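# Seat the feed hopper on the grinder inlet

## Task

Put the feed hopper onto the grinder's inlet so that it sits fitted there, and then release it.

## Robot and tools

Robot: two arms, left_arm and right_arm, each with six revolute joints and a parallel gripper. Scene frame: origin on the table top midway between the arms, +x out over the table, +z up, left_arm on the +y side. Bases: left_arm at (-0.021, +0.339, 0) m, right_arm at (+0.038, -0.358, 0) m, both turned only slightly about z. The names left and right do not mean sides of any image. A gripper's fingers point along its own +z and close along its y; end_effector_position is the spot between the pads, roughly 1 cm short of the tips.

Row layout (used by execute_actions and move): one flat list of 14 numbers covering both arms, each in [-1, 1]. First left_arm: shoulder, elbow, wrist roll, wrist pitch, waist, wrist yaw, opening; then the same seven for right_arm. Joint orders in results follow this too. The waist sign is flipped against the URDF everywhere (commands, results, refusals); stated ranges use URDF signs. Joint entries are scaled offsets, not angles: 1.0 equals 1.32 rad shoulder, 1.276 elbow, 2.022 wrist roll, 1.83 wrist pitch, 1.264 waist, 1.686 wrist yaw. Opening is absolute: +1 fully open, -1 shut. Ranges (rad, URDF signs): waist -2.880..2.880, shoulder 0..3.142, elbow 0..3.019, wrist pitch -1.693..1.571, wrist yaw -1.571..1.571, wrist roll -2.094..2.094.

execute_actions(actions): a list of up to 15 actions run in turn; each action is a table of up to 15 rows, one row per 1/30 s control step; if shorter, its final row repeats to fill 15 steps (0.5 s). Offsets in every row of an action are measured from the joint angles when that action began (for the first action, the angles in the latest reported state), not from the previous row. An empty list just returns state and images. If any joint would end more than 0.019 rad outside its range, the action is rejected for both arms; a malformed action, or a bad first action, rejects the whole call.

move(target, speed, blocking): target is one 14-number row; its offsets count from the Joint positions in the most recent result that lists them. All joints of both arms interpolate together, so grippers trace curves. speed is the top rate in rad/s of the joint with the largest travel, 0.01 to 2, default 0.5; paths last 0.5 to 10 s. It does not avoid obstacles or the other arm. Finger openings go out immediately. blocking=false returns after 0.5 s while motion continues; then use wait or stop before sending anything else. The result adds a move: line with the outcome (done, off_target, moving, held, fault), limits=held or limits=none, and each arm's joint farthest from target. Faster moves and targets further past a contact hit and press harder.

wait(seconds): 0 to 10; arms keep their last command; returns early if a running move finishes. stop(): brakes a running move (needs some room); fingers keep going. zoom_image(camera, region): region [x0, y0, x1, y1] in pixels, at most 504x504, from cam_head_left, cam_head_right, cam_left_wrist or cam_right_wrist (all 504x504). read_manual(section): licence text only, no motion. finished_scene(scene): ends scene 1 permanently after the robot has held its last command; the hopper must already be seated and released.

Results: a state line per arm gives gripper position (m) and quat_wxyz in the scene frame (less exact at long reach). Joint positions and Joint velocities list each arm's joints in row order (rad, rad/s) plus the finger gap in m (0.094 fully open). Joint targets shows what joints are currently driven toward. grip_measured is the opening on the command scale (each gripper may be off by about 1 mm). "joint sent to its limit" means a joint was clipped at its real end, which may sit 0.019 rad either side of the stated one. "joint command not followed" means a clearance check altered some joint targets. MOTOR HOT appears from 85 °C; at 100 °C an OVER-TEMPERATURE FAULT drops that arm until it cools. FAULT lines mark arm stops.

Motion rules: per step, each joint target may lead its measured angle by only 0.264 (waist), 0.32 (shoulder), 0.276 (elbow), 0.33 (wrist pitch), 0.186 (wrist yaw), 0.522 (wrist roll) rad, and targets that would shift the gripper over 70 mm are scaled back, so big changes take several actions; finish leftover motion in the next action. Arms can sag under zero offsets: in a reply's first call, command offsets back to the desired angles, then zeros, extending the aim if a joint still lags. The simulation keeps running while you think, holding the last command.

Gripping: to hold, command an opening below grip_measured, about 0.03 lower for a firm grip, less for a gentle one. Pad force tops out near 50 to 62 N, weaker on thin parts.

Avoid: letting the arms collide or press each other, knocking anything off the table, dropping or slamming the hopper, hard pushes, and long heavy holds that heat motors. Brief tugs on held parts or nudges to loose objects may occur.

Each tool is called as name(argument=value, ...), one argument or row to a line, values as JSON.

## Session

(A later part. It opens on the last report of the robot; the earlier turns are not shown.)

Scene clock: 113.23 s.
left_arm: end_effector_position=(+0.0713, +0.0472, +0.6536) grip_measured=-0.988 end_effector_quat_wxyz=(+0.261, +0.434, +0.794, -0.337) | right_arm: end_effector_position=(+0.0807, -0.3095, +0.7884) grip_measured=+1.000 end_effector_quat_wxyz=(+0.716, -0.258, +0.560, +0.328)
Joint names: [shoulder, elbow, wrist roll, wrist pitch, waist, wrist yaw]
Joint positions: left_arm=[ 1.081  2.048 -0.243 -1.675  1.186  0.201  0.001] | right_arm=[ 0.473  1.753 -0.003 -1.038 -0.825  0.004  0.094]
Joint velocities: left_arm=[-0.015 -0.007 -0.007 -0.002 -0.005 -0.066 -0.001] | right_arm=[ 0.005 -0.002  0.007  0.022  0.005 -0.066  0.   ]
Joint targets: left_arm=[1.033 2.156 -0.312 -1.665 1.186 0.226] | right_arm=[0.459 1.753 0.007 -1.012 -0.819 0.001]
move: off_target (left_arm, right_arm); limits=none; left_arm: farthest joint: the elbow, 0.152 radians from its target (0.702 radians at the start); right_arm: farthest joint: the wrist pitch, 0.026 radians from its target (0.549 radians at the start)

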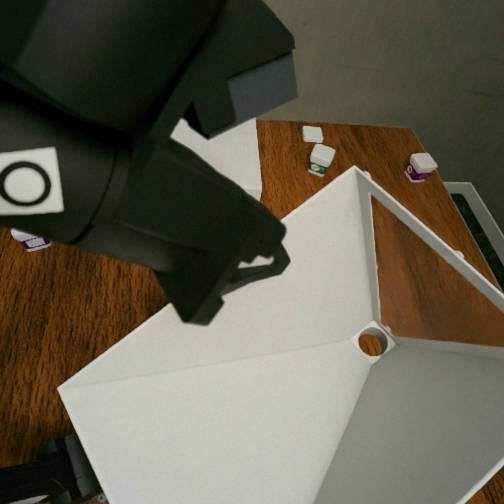

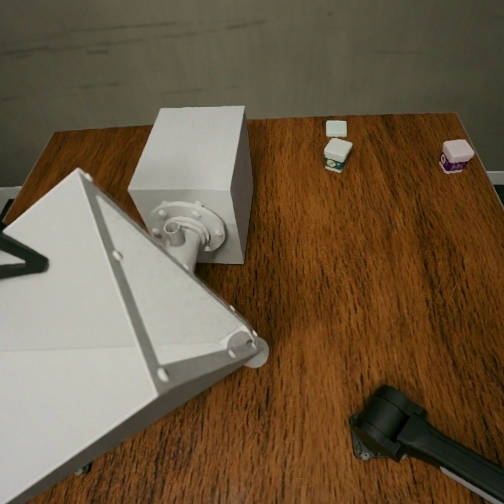

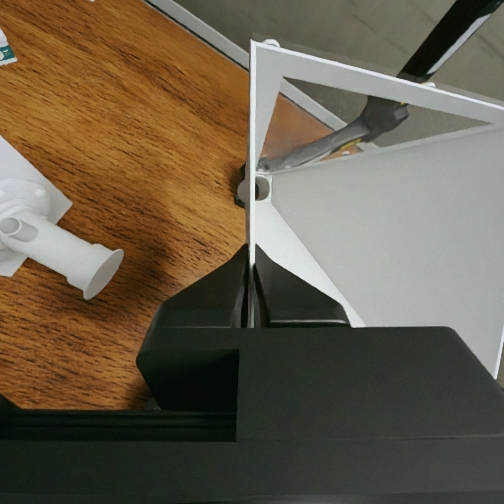

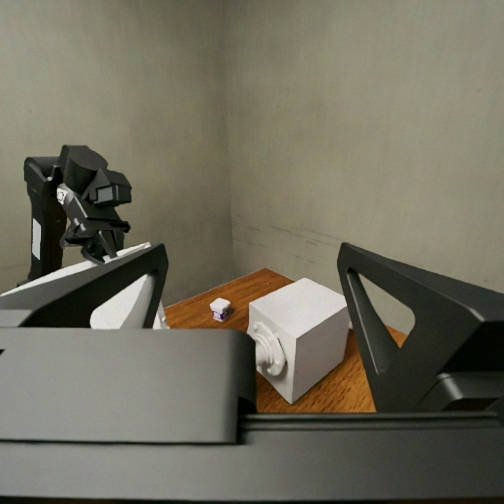

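move(
  target=[0.06,0.09,-0.055,0,-0.63,0.015,-1,0,-1,0,0.7,0,0,1],
  speed=0.5,
)

execute_actions(
  actions=[
    [[-0.035,0.06,-0.027,0,0,0.014,-1,0.1,-0.06,0,0.15,0,0,1]],
    [[-0.035,0.06,-0.027,0,0,0.014,-1,0.1,-0.06,0,0.15,0,0,1]],
    [[-0.035,0.06,-0.027,0,0,0.014,-1,0.1,-0.06,0,0.15,0,0,1]],
    [[-0.035,0.06,-0.027,0,0,0.014,-1,0,0.015,0,0,0,0,1]],
  ],
)

Scene clock: 127.27 s.
left_arm: end_effector_position=(+0.3080, +0.1804, +0.6180) grip_measured=-0.987 end_effector_quat_wxyz=(+0.316, +0.066, +0.924, -0.203) | right_arm: end_effector_position=(+0.2577, -0.1015, +0.4172) grip_measured=+1.000 end_effector_quat_wxyz=(+0.709, -0.262, +0.568, +0.325)
Joint names: [shoulder, elbow, wrist roll, wrist pitch, waist, wrist yaw]
Joint positions: left_arm=[ 1.199  2.051 -0.291 -1.675  0.39   0.2    0.001] | right_arm=[ 0.471  0.473 -0.003  0.217 -0.825  0.004  0.094]
Joint velocities: left_arm=[-0.005 -0.012 -0.066  0.012  0.015 -0.022 -0.   ] | right_arm=[-0.024 -0.002 -0.037  0.007  0.005  0.022  0.   ]
Joint targets: left_arm=[1.160 2.163 -0.354 -1.674 0.390 0.226] | right_arm=[0.473 0.477 -0.003 0.243 -0.825 0.004]
move: off_target (left_arm, right_arm); limits=none; left_arm: farthest joint: the elbow, 0.112 radians from its target (0.114 radians at the start); right_arm: farthest joint: the wrist pitch, 0.026 radians from its target (1.281 radians at the start)

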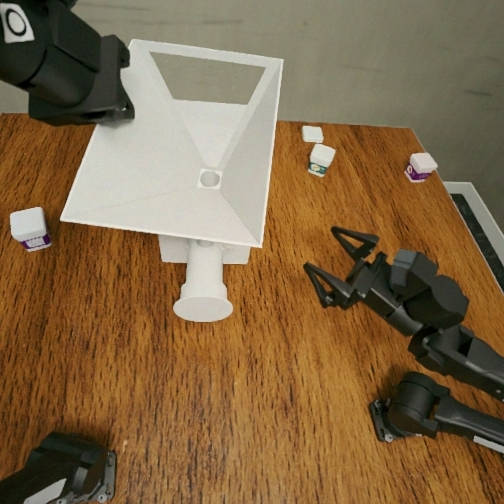

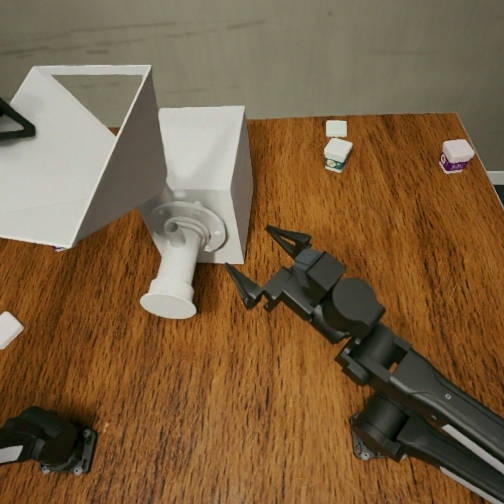

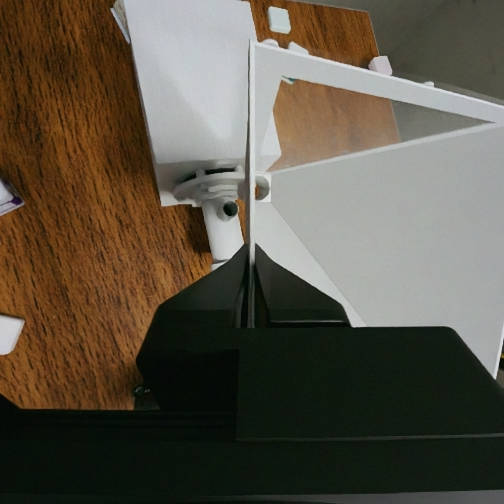

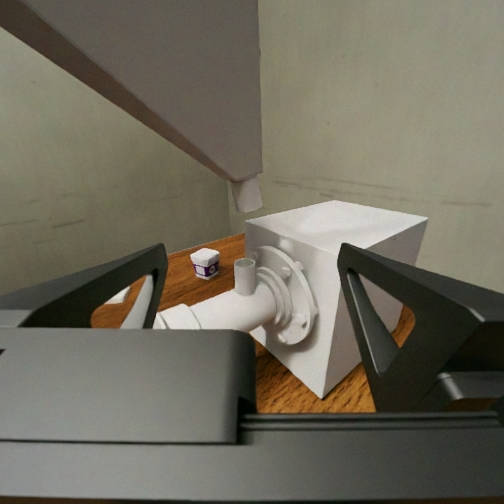

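Scene clock: 129.27 s.
left_arm: end_effector_position=(+0.3080, +0.1804, +0.6180) grip_measured=-0.987 end_effector_quat_wxyz=(+0.316, +0.066, +0.924, -0.203) | right_arm: end_effector_position=(+0.2806, -0.0745, +0.3016) grip_measured=+1.000 end_effector_quat_wxyz=(+0.729, -0.250, +0.542, +0.335)
Joint names: [shoulder, elbow, wrist roll, wrist pitch, waist, wrist yaw]
Joint positions: left_arm=[ 1.199  2.051 -0.291 -1.675  0.39   0.2    0.001] | right_arm=[ 0.895  0.223 -0.003  0.963 -0.825  0.004  0.094]
Joint velocities: left_arm=[ 0.005 -0.022  0.022 -0.012  0.024  0.007  0.001] | right_arm=[-0.005 -0.002 -0.007 -0.007  0.024  0.081  0.   ]
Joint targets: left_arm=[1.152 2.128 -0.345 -1.675 0.390 0.223] | right_arm=[0.895 0.243 -0.003 0.963 -0.825 0.004]

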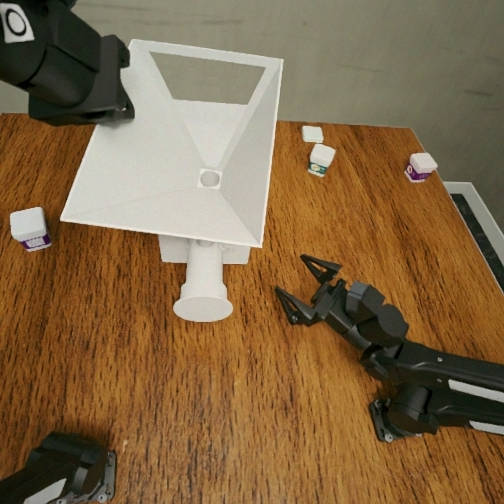

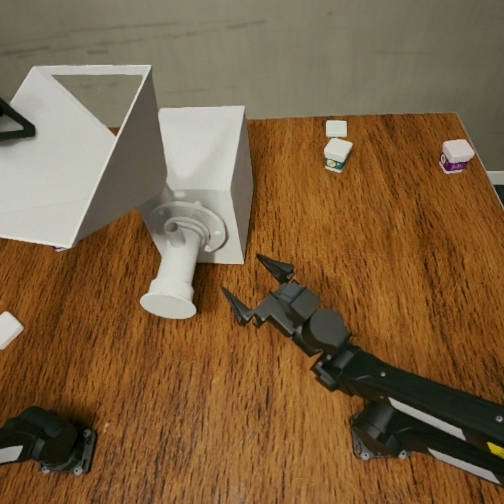

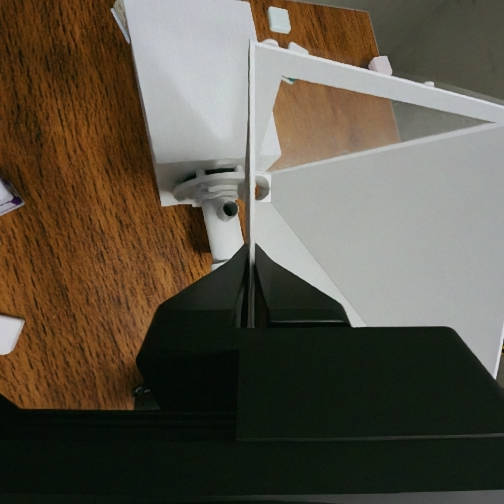

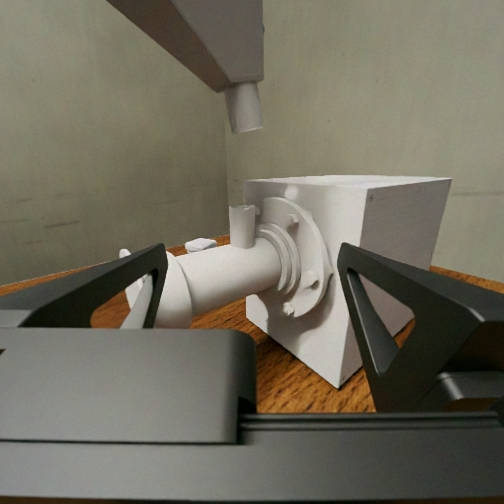

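execute_actions(
  actions=[
    [[-0.015,0.002,-0.027,0,0,0.014,-1,0,0.015,0,0,0,0,1]],
    [[-0.015,0.002,-0.027,0,0,0.014,-1,0,0.015,0,0,0,0,1]],
    [[-0.015,0.002,-0.027,0,0,0.014,-1,0,0.015,0,0,0,0,1]],
    [[-0.04,0.05,-0.027,0,0,0.014,-1,0,0.015,0,0,0,0,1]],
  ],
)

zoom_image(
  camera="cam_left_wrist",
  region=[190,140,310,240],
)

zoom_image(
  camera="cam_right_wrist",
  region=[180,135,300,255],
)

Scene clock: 141.37 s.
left_arm: end_effector_position=(+0.3453, +0.1672, +0.5457) grip_measured=-0.987 end_effector_quat_wxyz=(+0.233, +0.053, +0.954, -0.180) | right_arm: end_effector_position=(+0.2806, -0.0745, +0.3016) grip_measured=+1.000 end_effector_quat_wxyz=(+0.729, -0.250, +0.542, +0.335)
Joint names: [shoulder, elbow, wrist roll, wrist pitch, waist, wrist yaw]
Joint positions: left_arm=[ 1.269  1.941 -0.301 -1.675  0.39   0.198  0.001] | right_arm=[ 0.895  0.223 -0.003  0.963 -0.825  0.004  0.094]
Joint velocities: left_arm=[-0.005 -0.017  0.007  0.002  0.005  0.007 -0.   ] | right_arm=[-0.005 -0.002  0.007 -0.007  0.024  0.051  0.   ]
Joint targets: left_arm=[1.218 2.005 -0.353 -1.675 0.390 0.222] | right_arm=[0.895 0.243 -0.003 0.963 -0.825 0.004]

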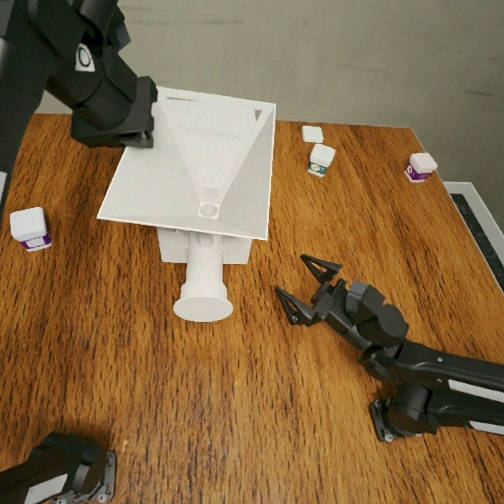

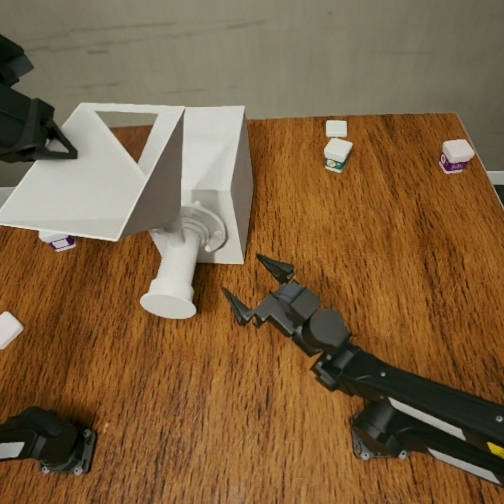

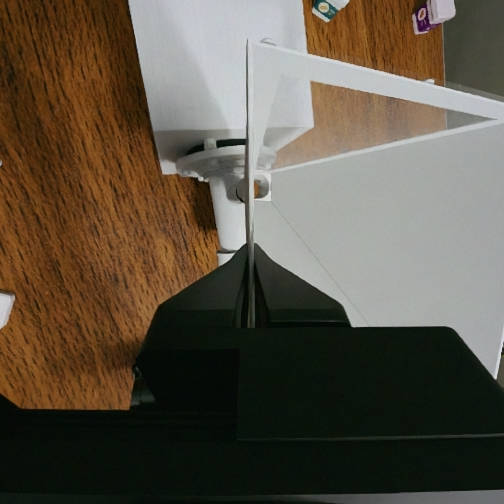

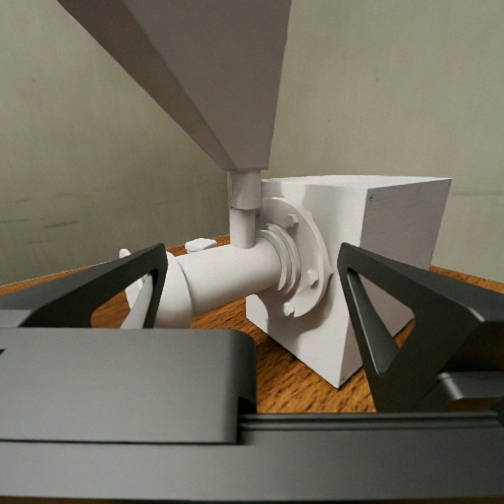

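Region (190, 140, 310, 240) of cam_left_wrist's 504x504 image, scaled by 4.200, with more detail than that image has.

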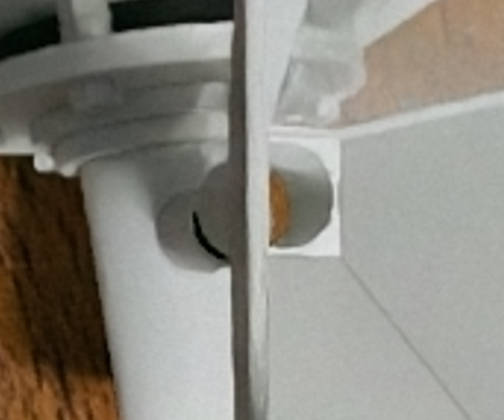

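Region (180, 135, 300, 255) of cam_right_wrist's 504x504 image, scaled by 4.200, with more detail than that image has.

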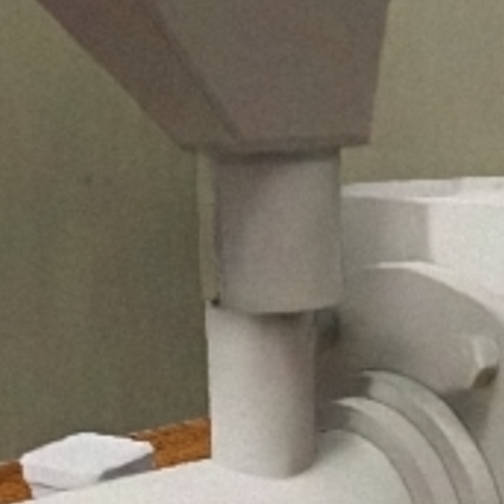

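execute_actions(
  actions=[
    [[-0.072,0.04,-0.025,0,0,0.014,-1,0,0.015,0,0,0,0,1]],
    [[-0.045,0.045,-0.025,0,-0.012,0.014,-1,0,0.015,0,0,0,0,1]],
  ],
)

zoom_image(
  camera="cam_left_wrist",
  region=[190,140,310,240],
)

zoom_image(
  camera="cam_right_wrist",
  region=[180,135,300,255],
)

Scene clock: 150.50 s.
left_arm: end_effector_position=(+0.3285, +0.1761, +0.5623) grip_measured=-0.987 end_effector_quat_wxyz=(+0.255, +0.052, +0.948, -0.184) | right_arm: end_effector_position=(+0.2806, -0.0745, +0.3016) grip_measured=+1.000 end_effector_quat_wxyz=(+0.729, -0.250, +0.542, +0.335)
Joint names: [shoulder, elbow, wrist roll, wrist pitch, waist, wrist yaw]
Joint positions: left_arm=[ 1.224  1.941 -0.301 -1.675  0.385  0.195  0.001] | right_arm=[ 0.895  0.223 -0.003  0.963 -0.825  0.004  0.094]
Joint velocities: left_arm=[-0.015 -0.002 -0.022 -0.007  0.015  0.066 -0.001] | right_arm=[-0.024  0.002 -0.037  0.007  0.005 -0.022  0.   ]
Joint targets: left_arm=[1.165 1.998 -0.352 -1.675 0.375 0.218] | right_arm=[0.895 0.243 -0.003 0.963 -0.825 0.004]

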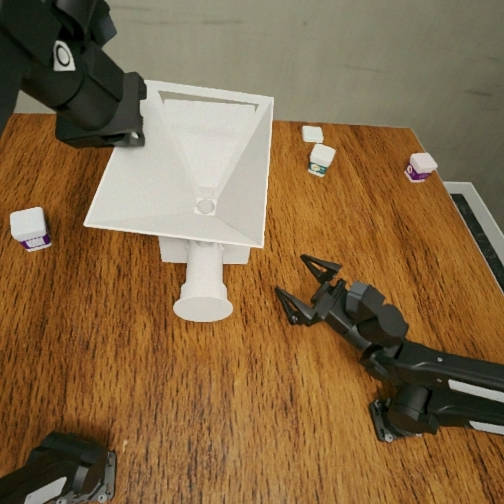

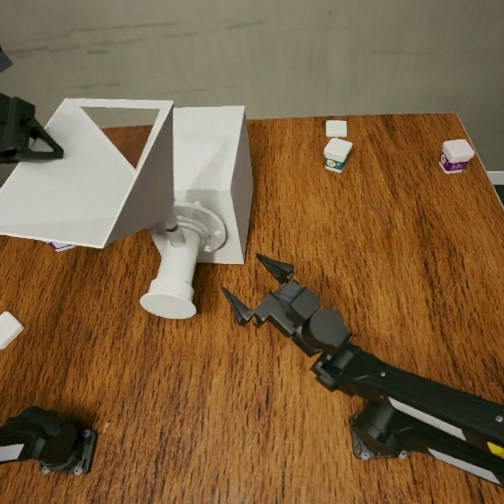

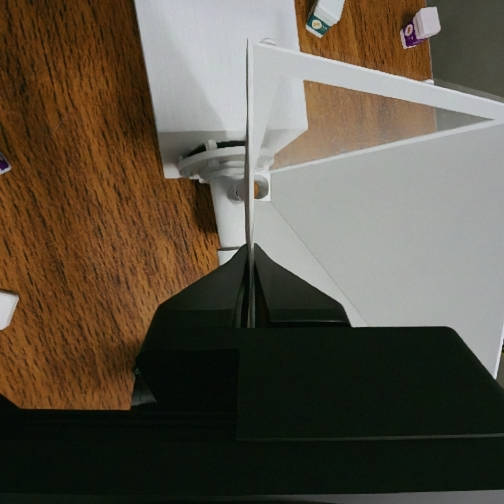

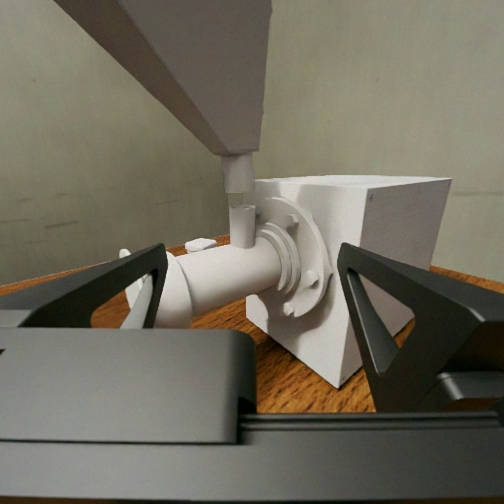

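Region (190, 140, 310, 240) of cam_left_wrist's 504x504 image, scaled by 4.200, with more detail than that image has.

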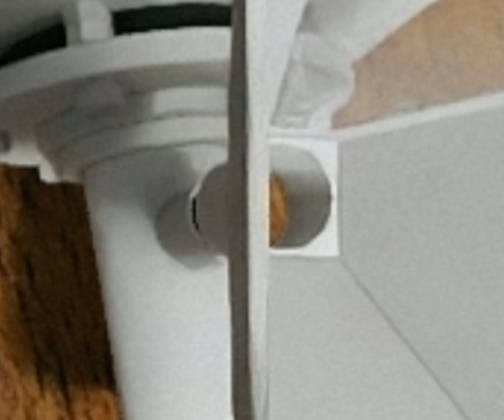

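Region (180, 135, 300, 255) of cam_right_wrist's 504x504 image, scaled by 4.200, with more detail than that image has.

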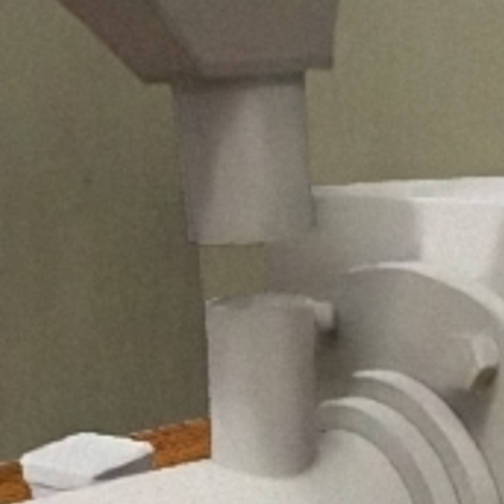

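execute_actions(
  actions=[
    [[-0.015,0.045,-0.025,0,0,0.014,-1,0,0.015,0,0,0,0,1]],
  ],
)

zoom_image(
  camera="cam_right_wrist",
  region=[180,135,300,255],
)

Scene clock: 182.70 s.
left_arm: end_effector_position=(+0.3393, +0.1722, +0.5525) grip_measured=-0.987 end_effector_quat_wxyz=(+0.243, +0.051, +0.952, -0.180) | right_arm: end_effector_position=(+0.2806, -0.0745, +0.3016) grip_measured=+1.000 end_effector_quat_wxyz=(+0.729, -0.250, +0.542, +0.335)
Joint names: [shoulder, elbow, wrist roll, wrist pitch, waist, wrist yaw]
Joint positions: left_arm=[ 1.25   1.941 -0.301 -1.675  0.385  0.194  0.001] | right_arm=[ 0.895  0.223 -0.003  0.963 -0.825  0.004  0.094]
Joint velocities: left_arm=[-0.015 -0.012 -0.022 -0.017  0.005  0.007 -0.   ] | right_arm=[-0.005 -0.012  0.051  0.007 -0.015  0.007  0.   ]
Joint targets: left_arm=[1.204 1.998 -0.352 -1.675 0.385 0.218] | right_arm=[0.895 0.243 -0.003 0.963 -0.825 0.004]

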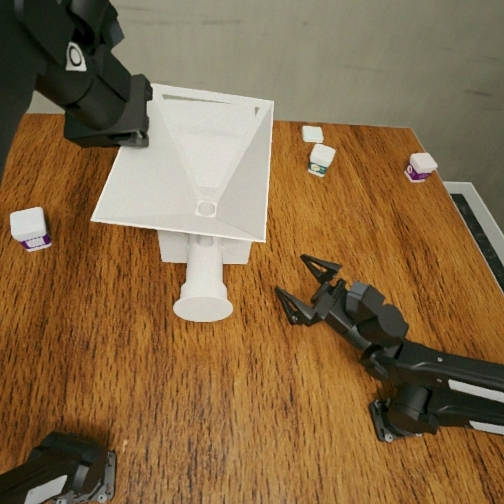

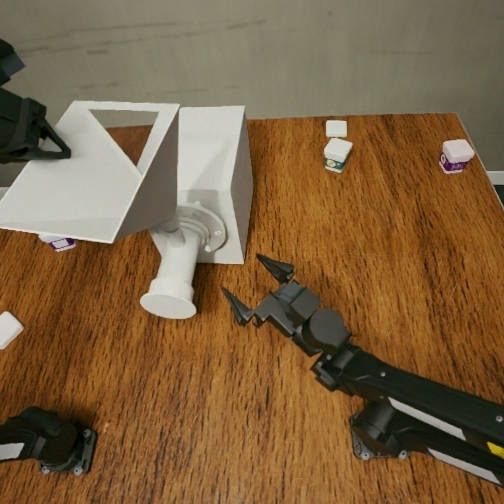

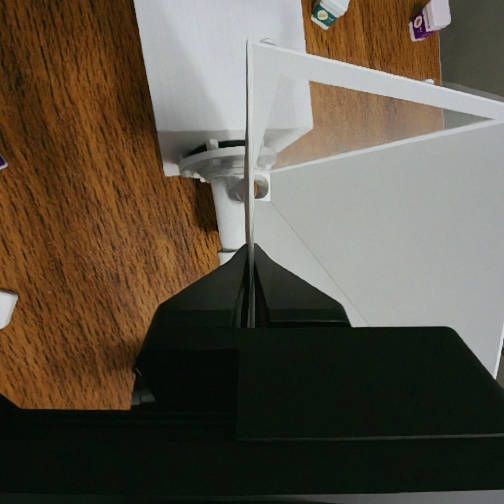

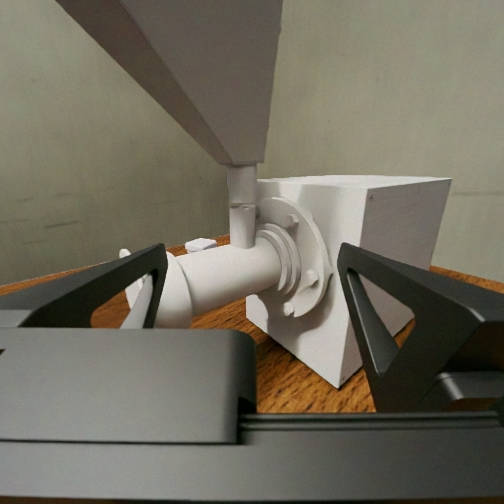

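Region (180, 135, 300, 255) of cam_right_wrist's 504x504 image, scaled by 4.200, with more detail than that image has.

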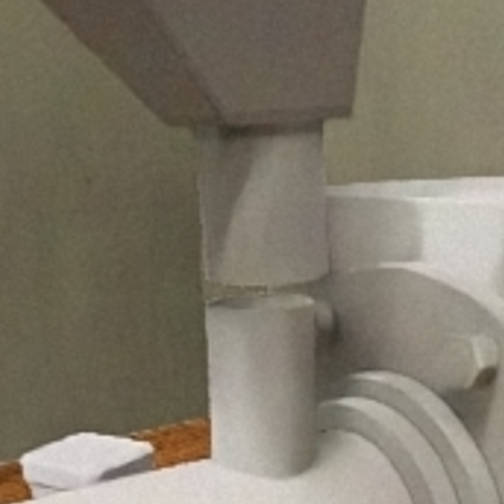

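execute_actions(
  actions=[
    [[-0.037,0.017,-0.025,0.02,0,0.014,-1,0,0.015,0,0,0,0,1]],
  ],
)

zoom_image(
  camera="cam_right_wrist",
  region=[180,135,300,255],
)

zoom_image(
  camera="cam_left_wrist",
  region=[190,140,310,240],
)

Scene clock: 196.17 s.
left_arm: end_effector_position=(+0.3397, +0.1721, +0.5446) grip_measured=-0.987 end_effector_quat_wxyz=(+0.235, +0.050, +0.955, -0.177) | right_arm: end_effector_position=(+0.2806, -0.0745, +0.3016) grip_measured=+1.000 end_effector_quat_wxyz=(+0.729, -0.250, +0.542, +0.335)
Joint names: [shoulder, elbow, wrist roll, wrist pitch, waist, wrist yaw]
Joint positions: left_arm=[ 1.25   1.922 -0.302 -1.675  0.385  0.194  0.001] | right_arm=[ 0.895  0.223 -0.003  0.963 -0.825  0.004  0.094]
Joint velocities: left_arm=[-0.024  0.002  0.007  0.002  0.005 -0.037 -0.   ] | right_arm=[ 0.015 -0.002  0.037 -0.007 -0.005 -0.022  0.   ]
Joint targets: left_arm=[1.201 1.963 -0.352 -1.638 0.385 0.218] | right_arm=[0.895 0.243 -0.003 0.963 -0.825 0.004]

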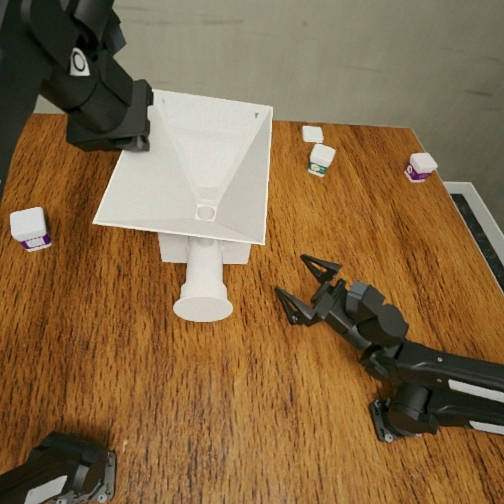

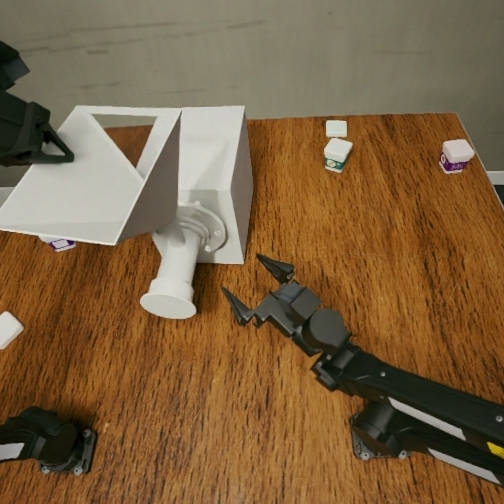

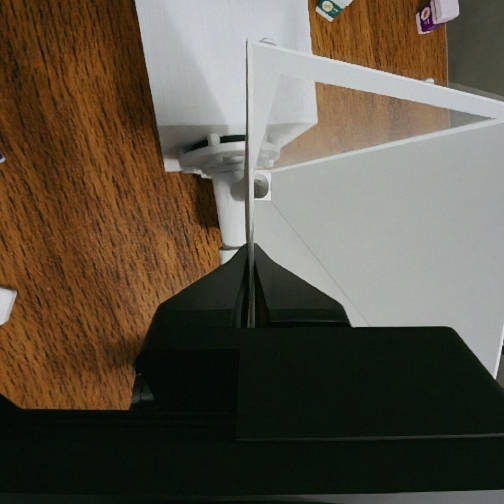

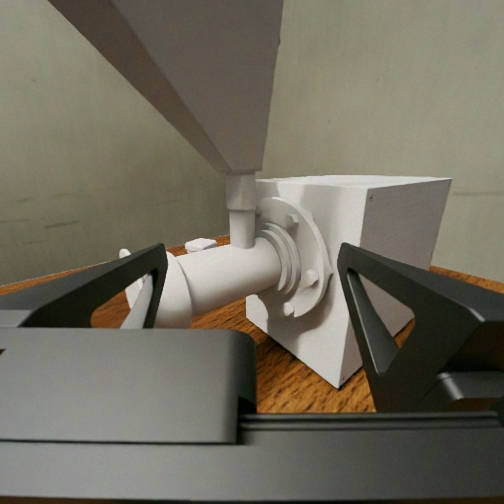

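Region (180, 135, 300, 255) of cam_right_wrist's 504x504 image, scaled by 4.200, with more detail than that image has.

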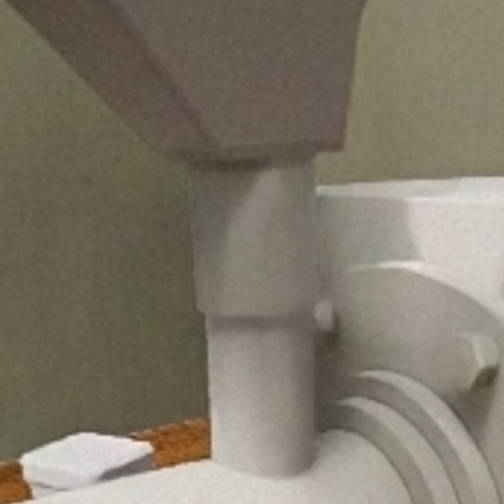

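Region (190, 140, 310, 240) of cam_left_wrist's 504x504 image, scaled by 4.200, with more detail than that image has.

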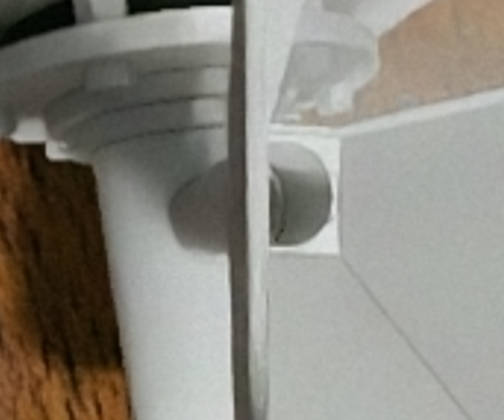

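Appears engaged; still leaning back slightly.

execute_actions(
  actions=[
    [[-0.037,0.008,-0.025,0.044,0,0.014,-1,0,0.015,0,0,0,0,1]],
    [[-0.056,-0.005,-0.025,0.047,0,0.014,-1,0,0.015,0,0,0,0,1]],
  ],
)

zoom_image(
  camera="cam_right_wrist",
  region=[180,135,300,255],
)

Scene clock: 201.97 s.
left_arm: end_effector_position=(+0.3441, +0.1706, +0.5228) grip_measured=-0.987 end_effector_quat_wxyz=(+0.230, +0.048, +0.956, -0.176) | right_arm: end_effector_position=(+0.2806, -0.0745, +0.3016) grip_measured=+1.000 end_effector_quat_wxyz=(+0.729, -0.250, +0.542, +0.335)
Joint names: [shoulder, elbow, wrist roll, wrist pitch, waist, wrist yaw]
Joint positions: left_arm=[ 1.23   1.839 -0.304 -1.622  0.385  0.193  0.001] | right_arm=[ 0.895  0.223 -0.003  0.963 -0.825  0.004  0.094]
Joint velocities: left_arm=[-0.005  0.012  0.051 -0.012  0.005 -0.037  0.001] | right_arm=[-0.005 -0.017  0.037  0.002  0.015  0.037  0.   ]
Joint targets: left_arm=[1.174 1.882 -0.353 -1.566 0.385 0.217] | right_arm=[0.895 0.243 -0.003 0.963 -0.825 0.004]

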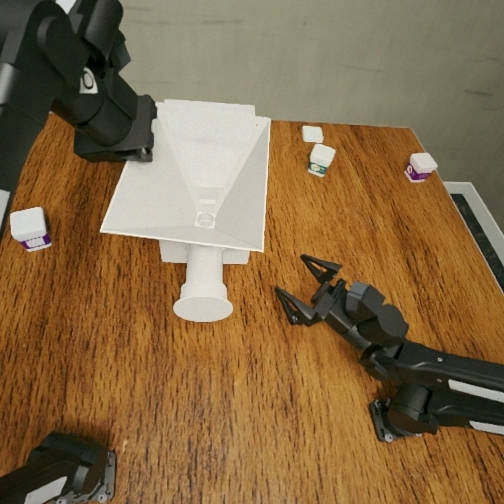

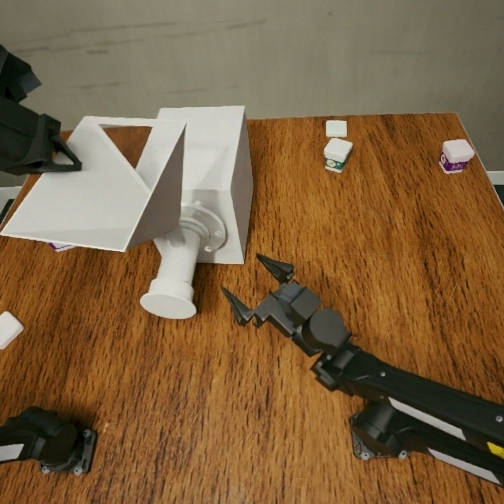

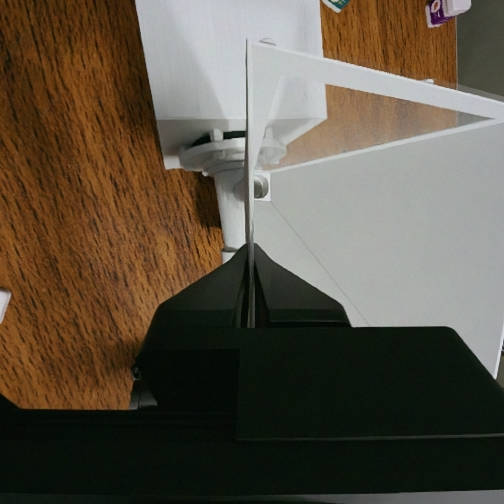

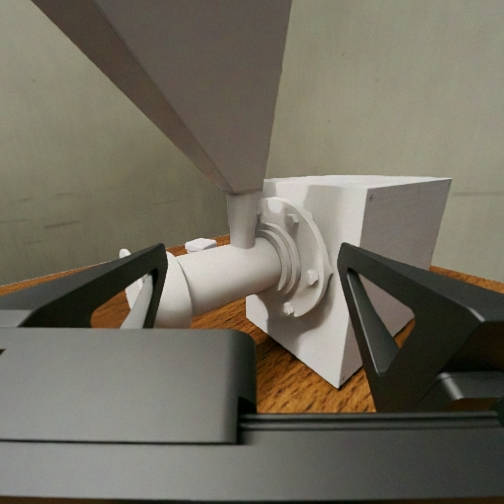

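Region (180, 135, 300, 255) of cam_right_wrist's 504x504 image, scaled by 4.200, with more detail than that image has.

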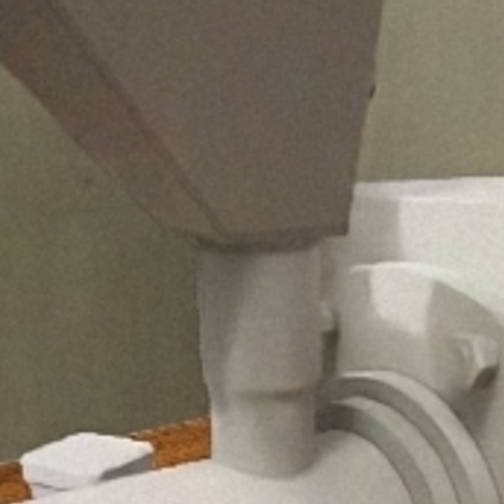

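execute_actions(
  actions=[
    [[-0.056,-0.005,-0.025,0.047,0,0.014,-1,0,0.015,0,0,0,0,1]],
    [[-0.05,0,-0.02,0.04,0,0.012,-1,0,0.015,0,0,0,0,1]],
    [[-0.03,0,-0.01,0.03,0,0.005,-1,0,0.015,0,0,0,0,1]],
    [[0,0,0,0,0,0,-1,0,0.015,0,0,0,0,1]],
  ],
)

zoom_image(
  camera="cam_right_wrist",
  region=[180,135,300,255],
)

Scene clock: 211.70 s.
left_arm: end_effector_position=(+0.3453, +0.1726, +0.4945) grip_measured=-0.988 end_effector_quat_wxyz=(+0.229, +0.050, +0.958, -0.168) | right_arm: end_effector_position=(+0.2806, -0.0745, +0.3016) grip_measured=+1.000 end_effector_quat_wxyz=(+0.729, -0.250, +0.542, +0.335)
Joint names: [shoulder, elbow, wrist roll, wrist pitch, waist, wrist yaw]
Joint positions: left_arm=[ 1.193  1.727 -0.297 -1.555  0.385  0.18   0.001] | right_arm=[ 0.895  0.223 -0.003  0.963 -0.825  0.004  0.094]
Joint velocities: left_arm=[-0.005 -0.007 -0.022  0.002 -0.005  0.051 -0.001] | right_arm=[ 0.005 -0.007  0.037 -0.007  0.005 -0.037  0.   ]
Joint targets: left_arm=[1.193 1.729 -0.305 -1.554 0.385 0.185] | right_arm=[0.895 0.243 -0.003 0.963 -0.825 0.004]

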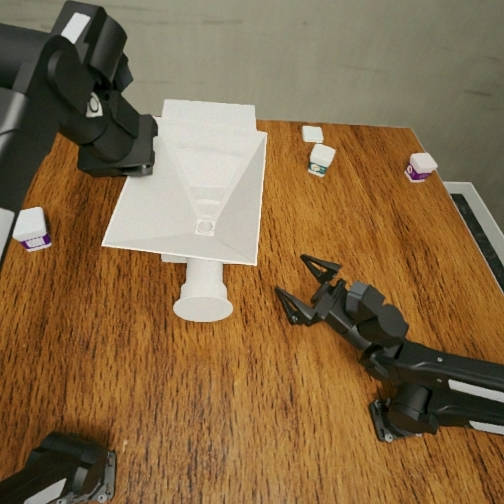

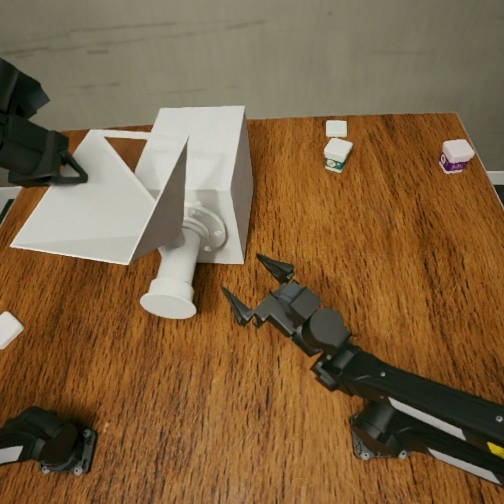

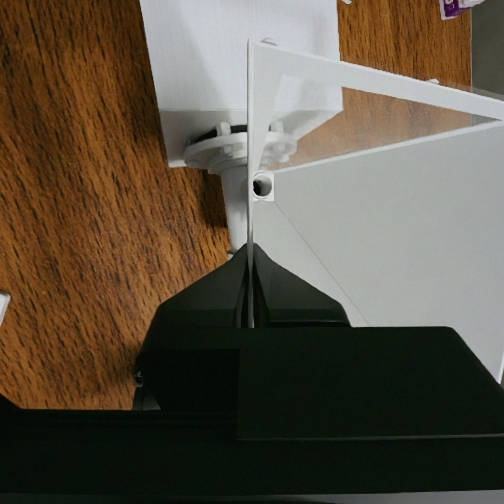

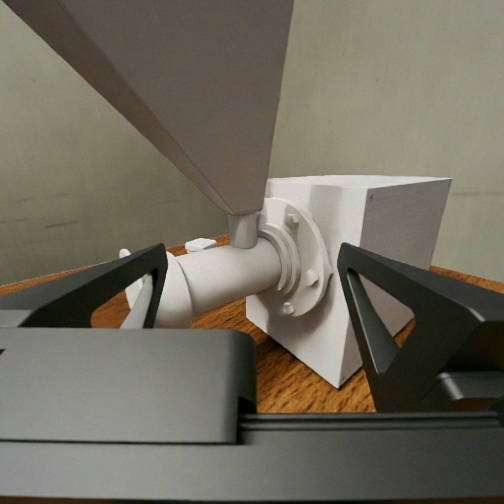

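Region (180, 135, 300, 255) of cam_right_wrist's 504x504 image, scaled by 4.200, with more detail than that image has.

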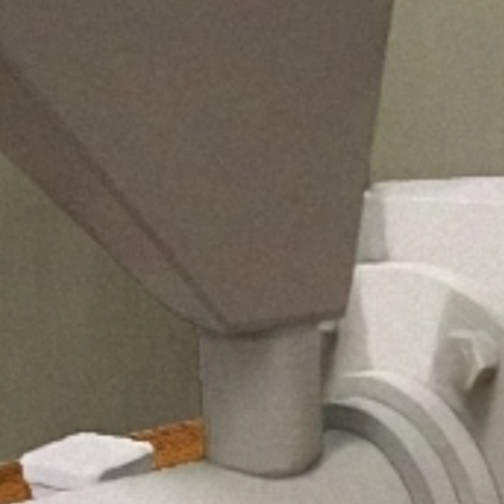

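execute_actions(
  actions=[
    [[0,0.015,0,0,0,0,-0.3,0,0.015,0,0,0,0,1]],
    [[-0.03,0.1,0,-0.03,-0.03,0,-0.1,0,0.015,0,0,0,0,1]],
    [[-0.05,0.1,0,0,-0.02,0,-0.1,0,0.015,0,0,0,0,1]],
  ],
)

Scene clock: 221.30 s.
left_arm: end_effector_position=(+0.2714, +0.2161, +0.6271) grip_measured=-0.102 end_effector_quat_wxyz=(+0.371, +0.039, +0.906, -0.200) | right_arm: end_effector_position=(+0.2806, -0.0745, +0.3016) grip_measured=+1.000 end_effector_quat_wxyz=(+0.729, -0.250, +0.542, +0.335)
Joint names: [shoulder, elbow, wrist roll, wrist pitch, waist, wrist yaw]
Joint positions: left_arm=[ 1.041  1.923 -0.297 -1.596  0.336  0.179  0.042] | right_arm=[ 0.895  0.223 -0.003  0.963 -0.825  0.004  0.094]
Joint velocities: left_arm=[-0.015  0.007  0.037 -0.007  0.024 -0.007 -0.001] | right_arm=[-0.005  0.002  0.022  0.002  0.015 -0.066  0.   ]
Joint targets: left_arm=[1.070 1.947 -0.297 -1.596 0.327 0.179] | right_arm=[0.895 0.243 -0.003 0.963 -0.825 0.004]

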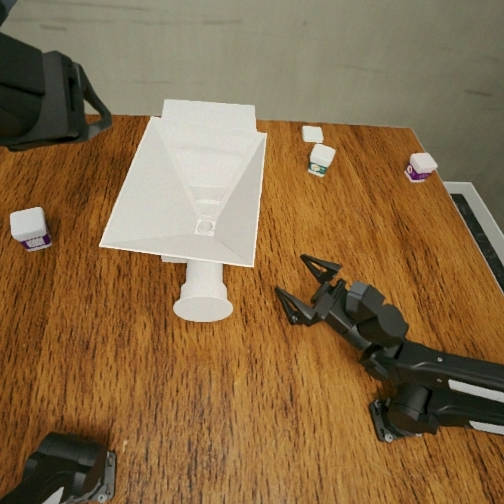

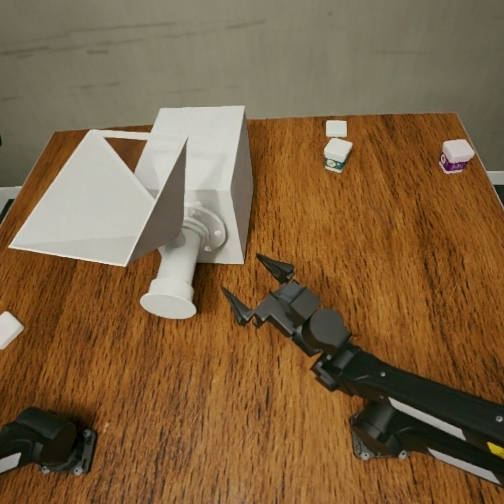

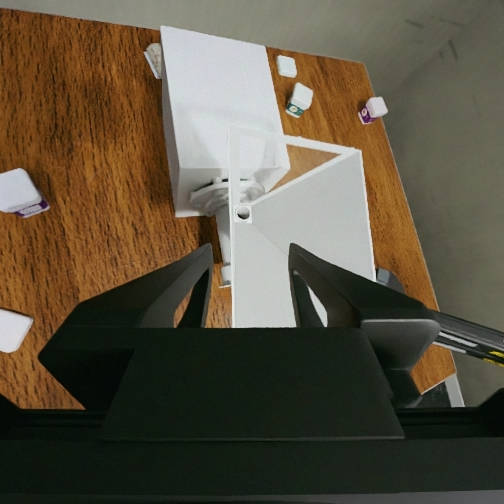

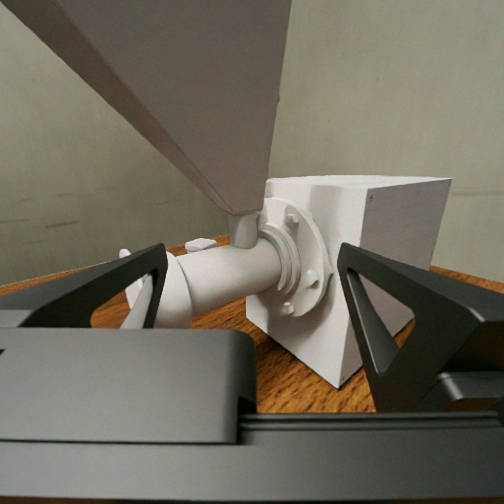

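finished_scene(
  scene=2,
)

The scene is finished: the task was done.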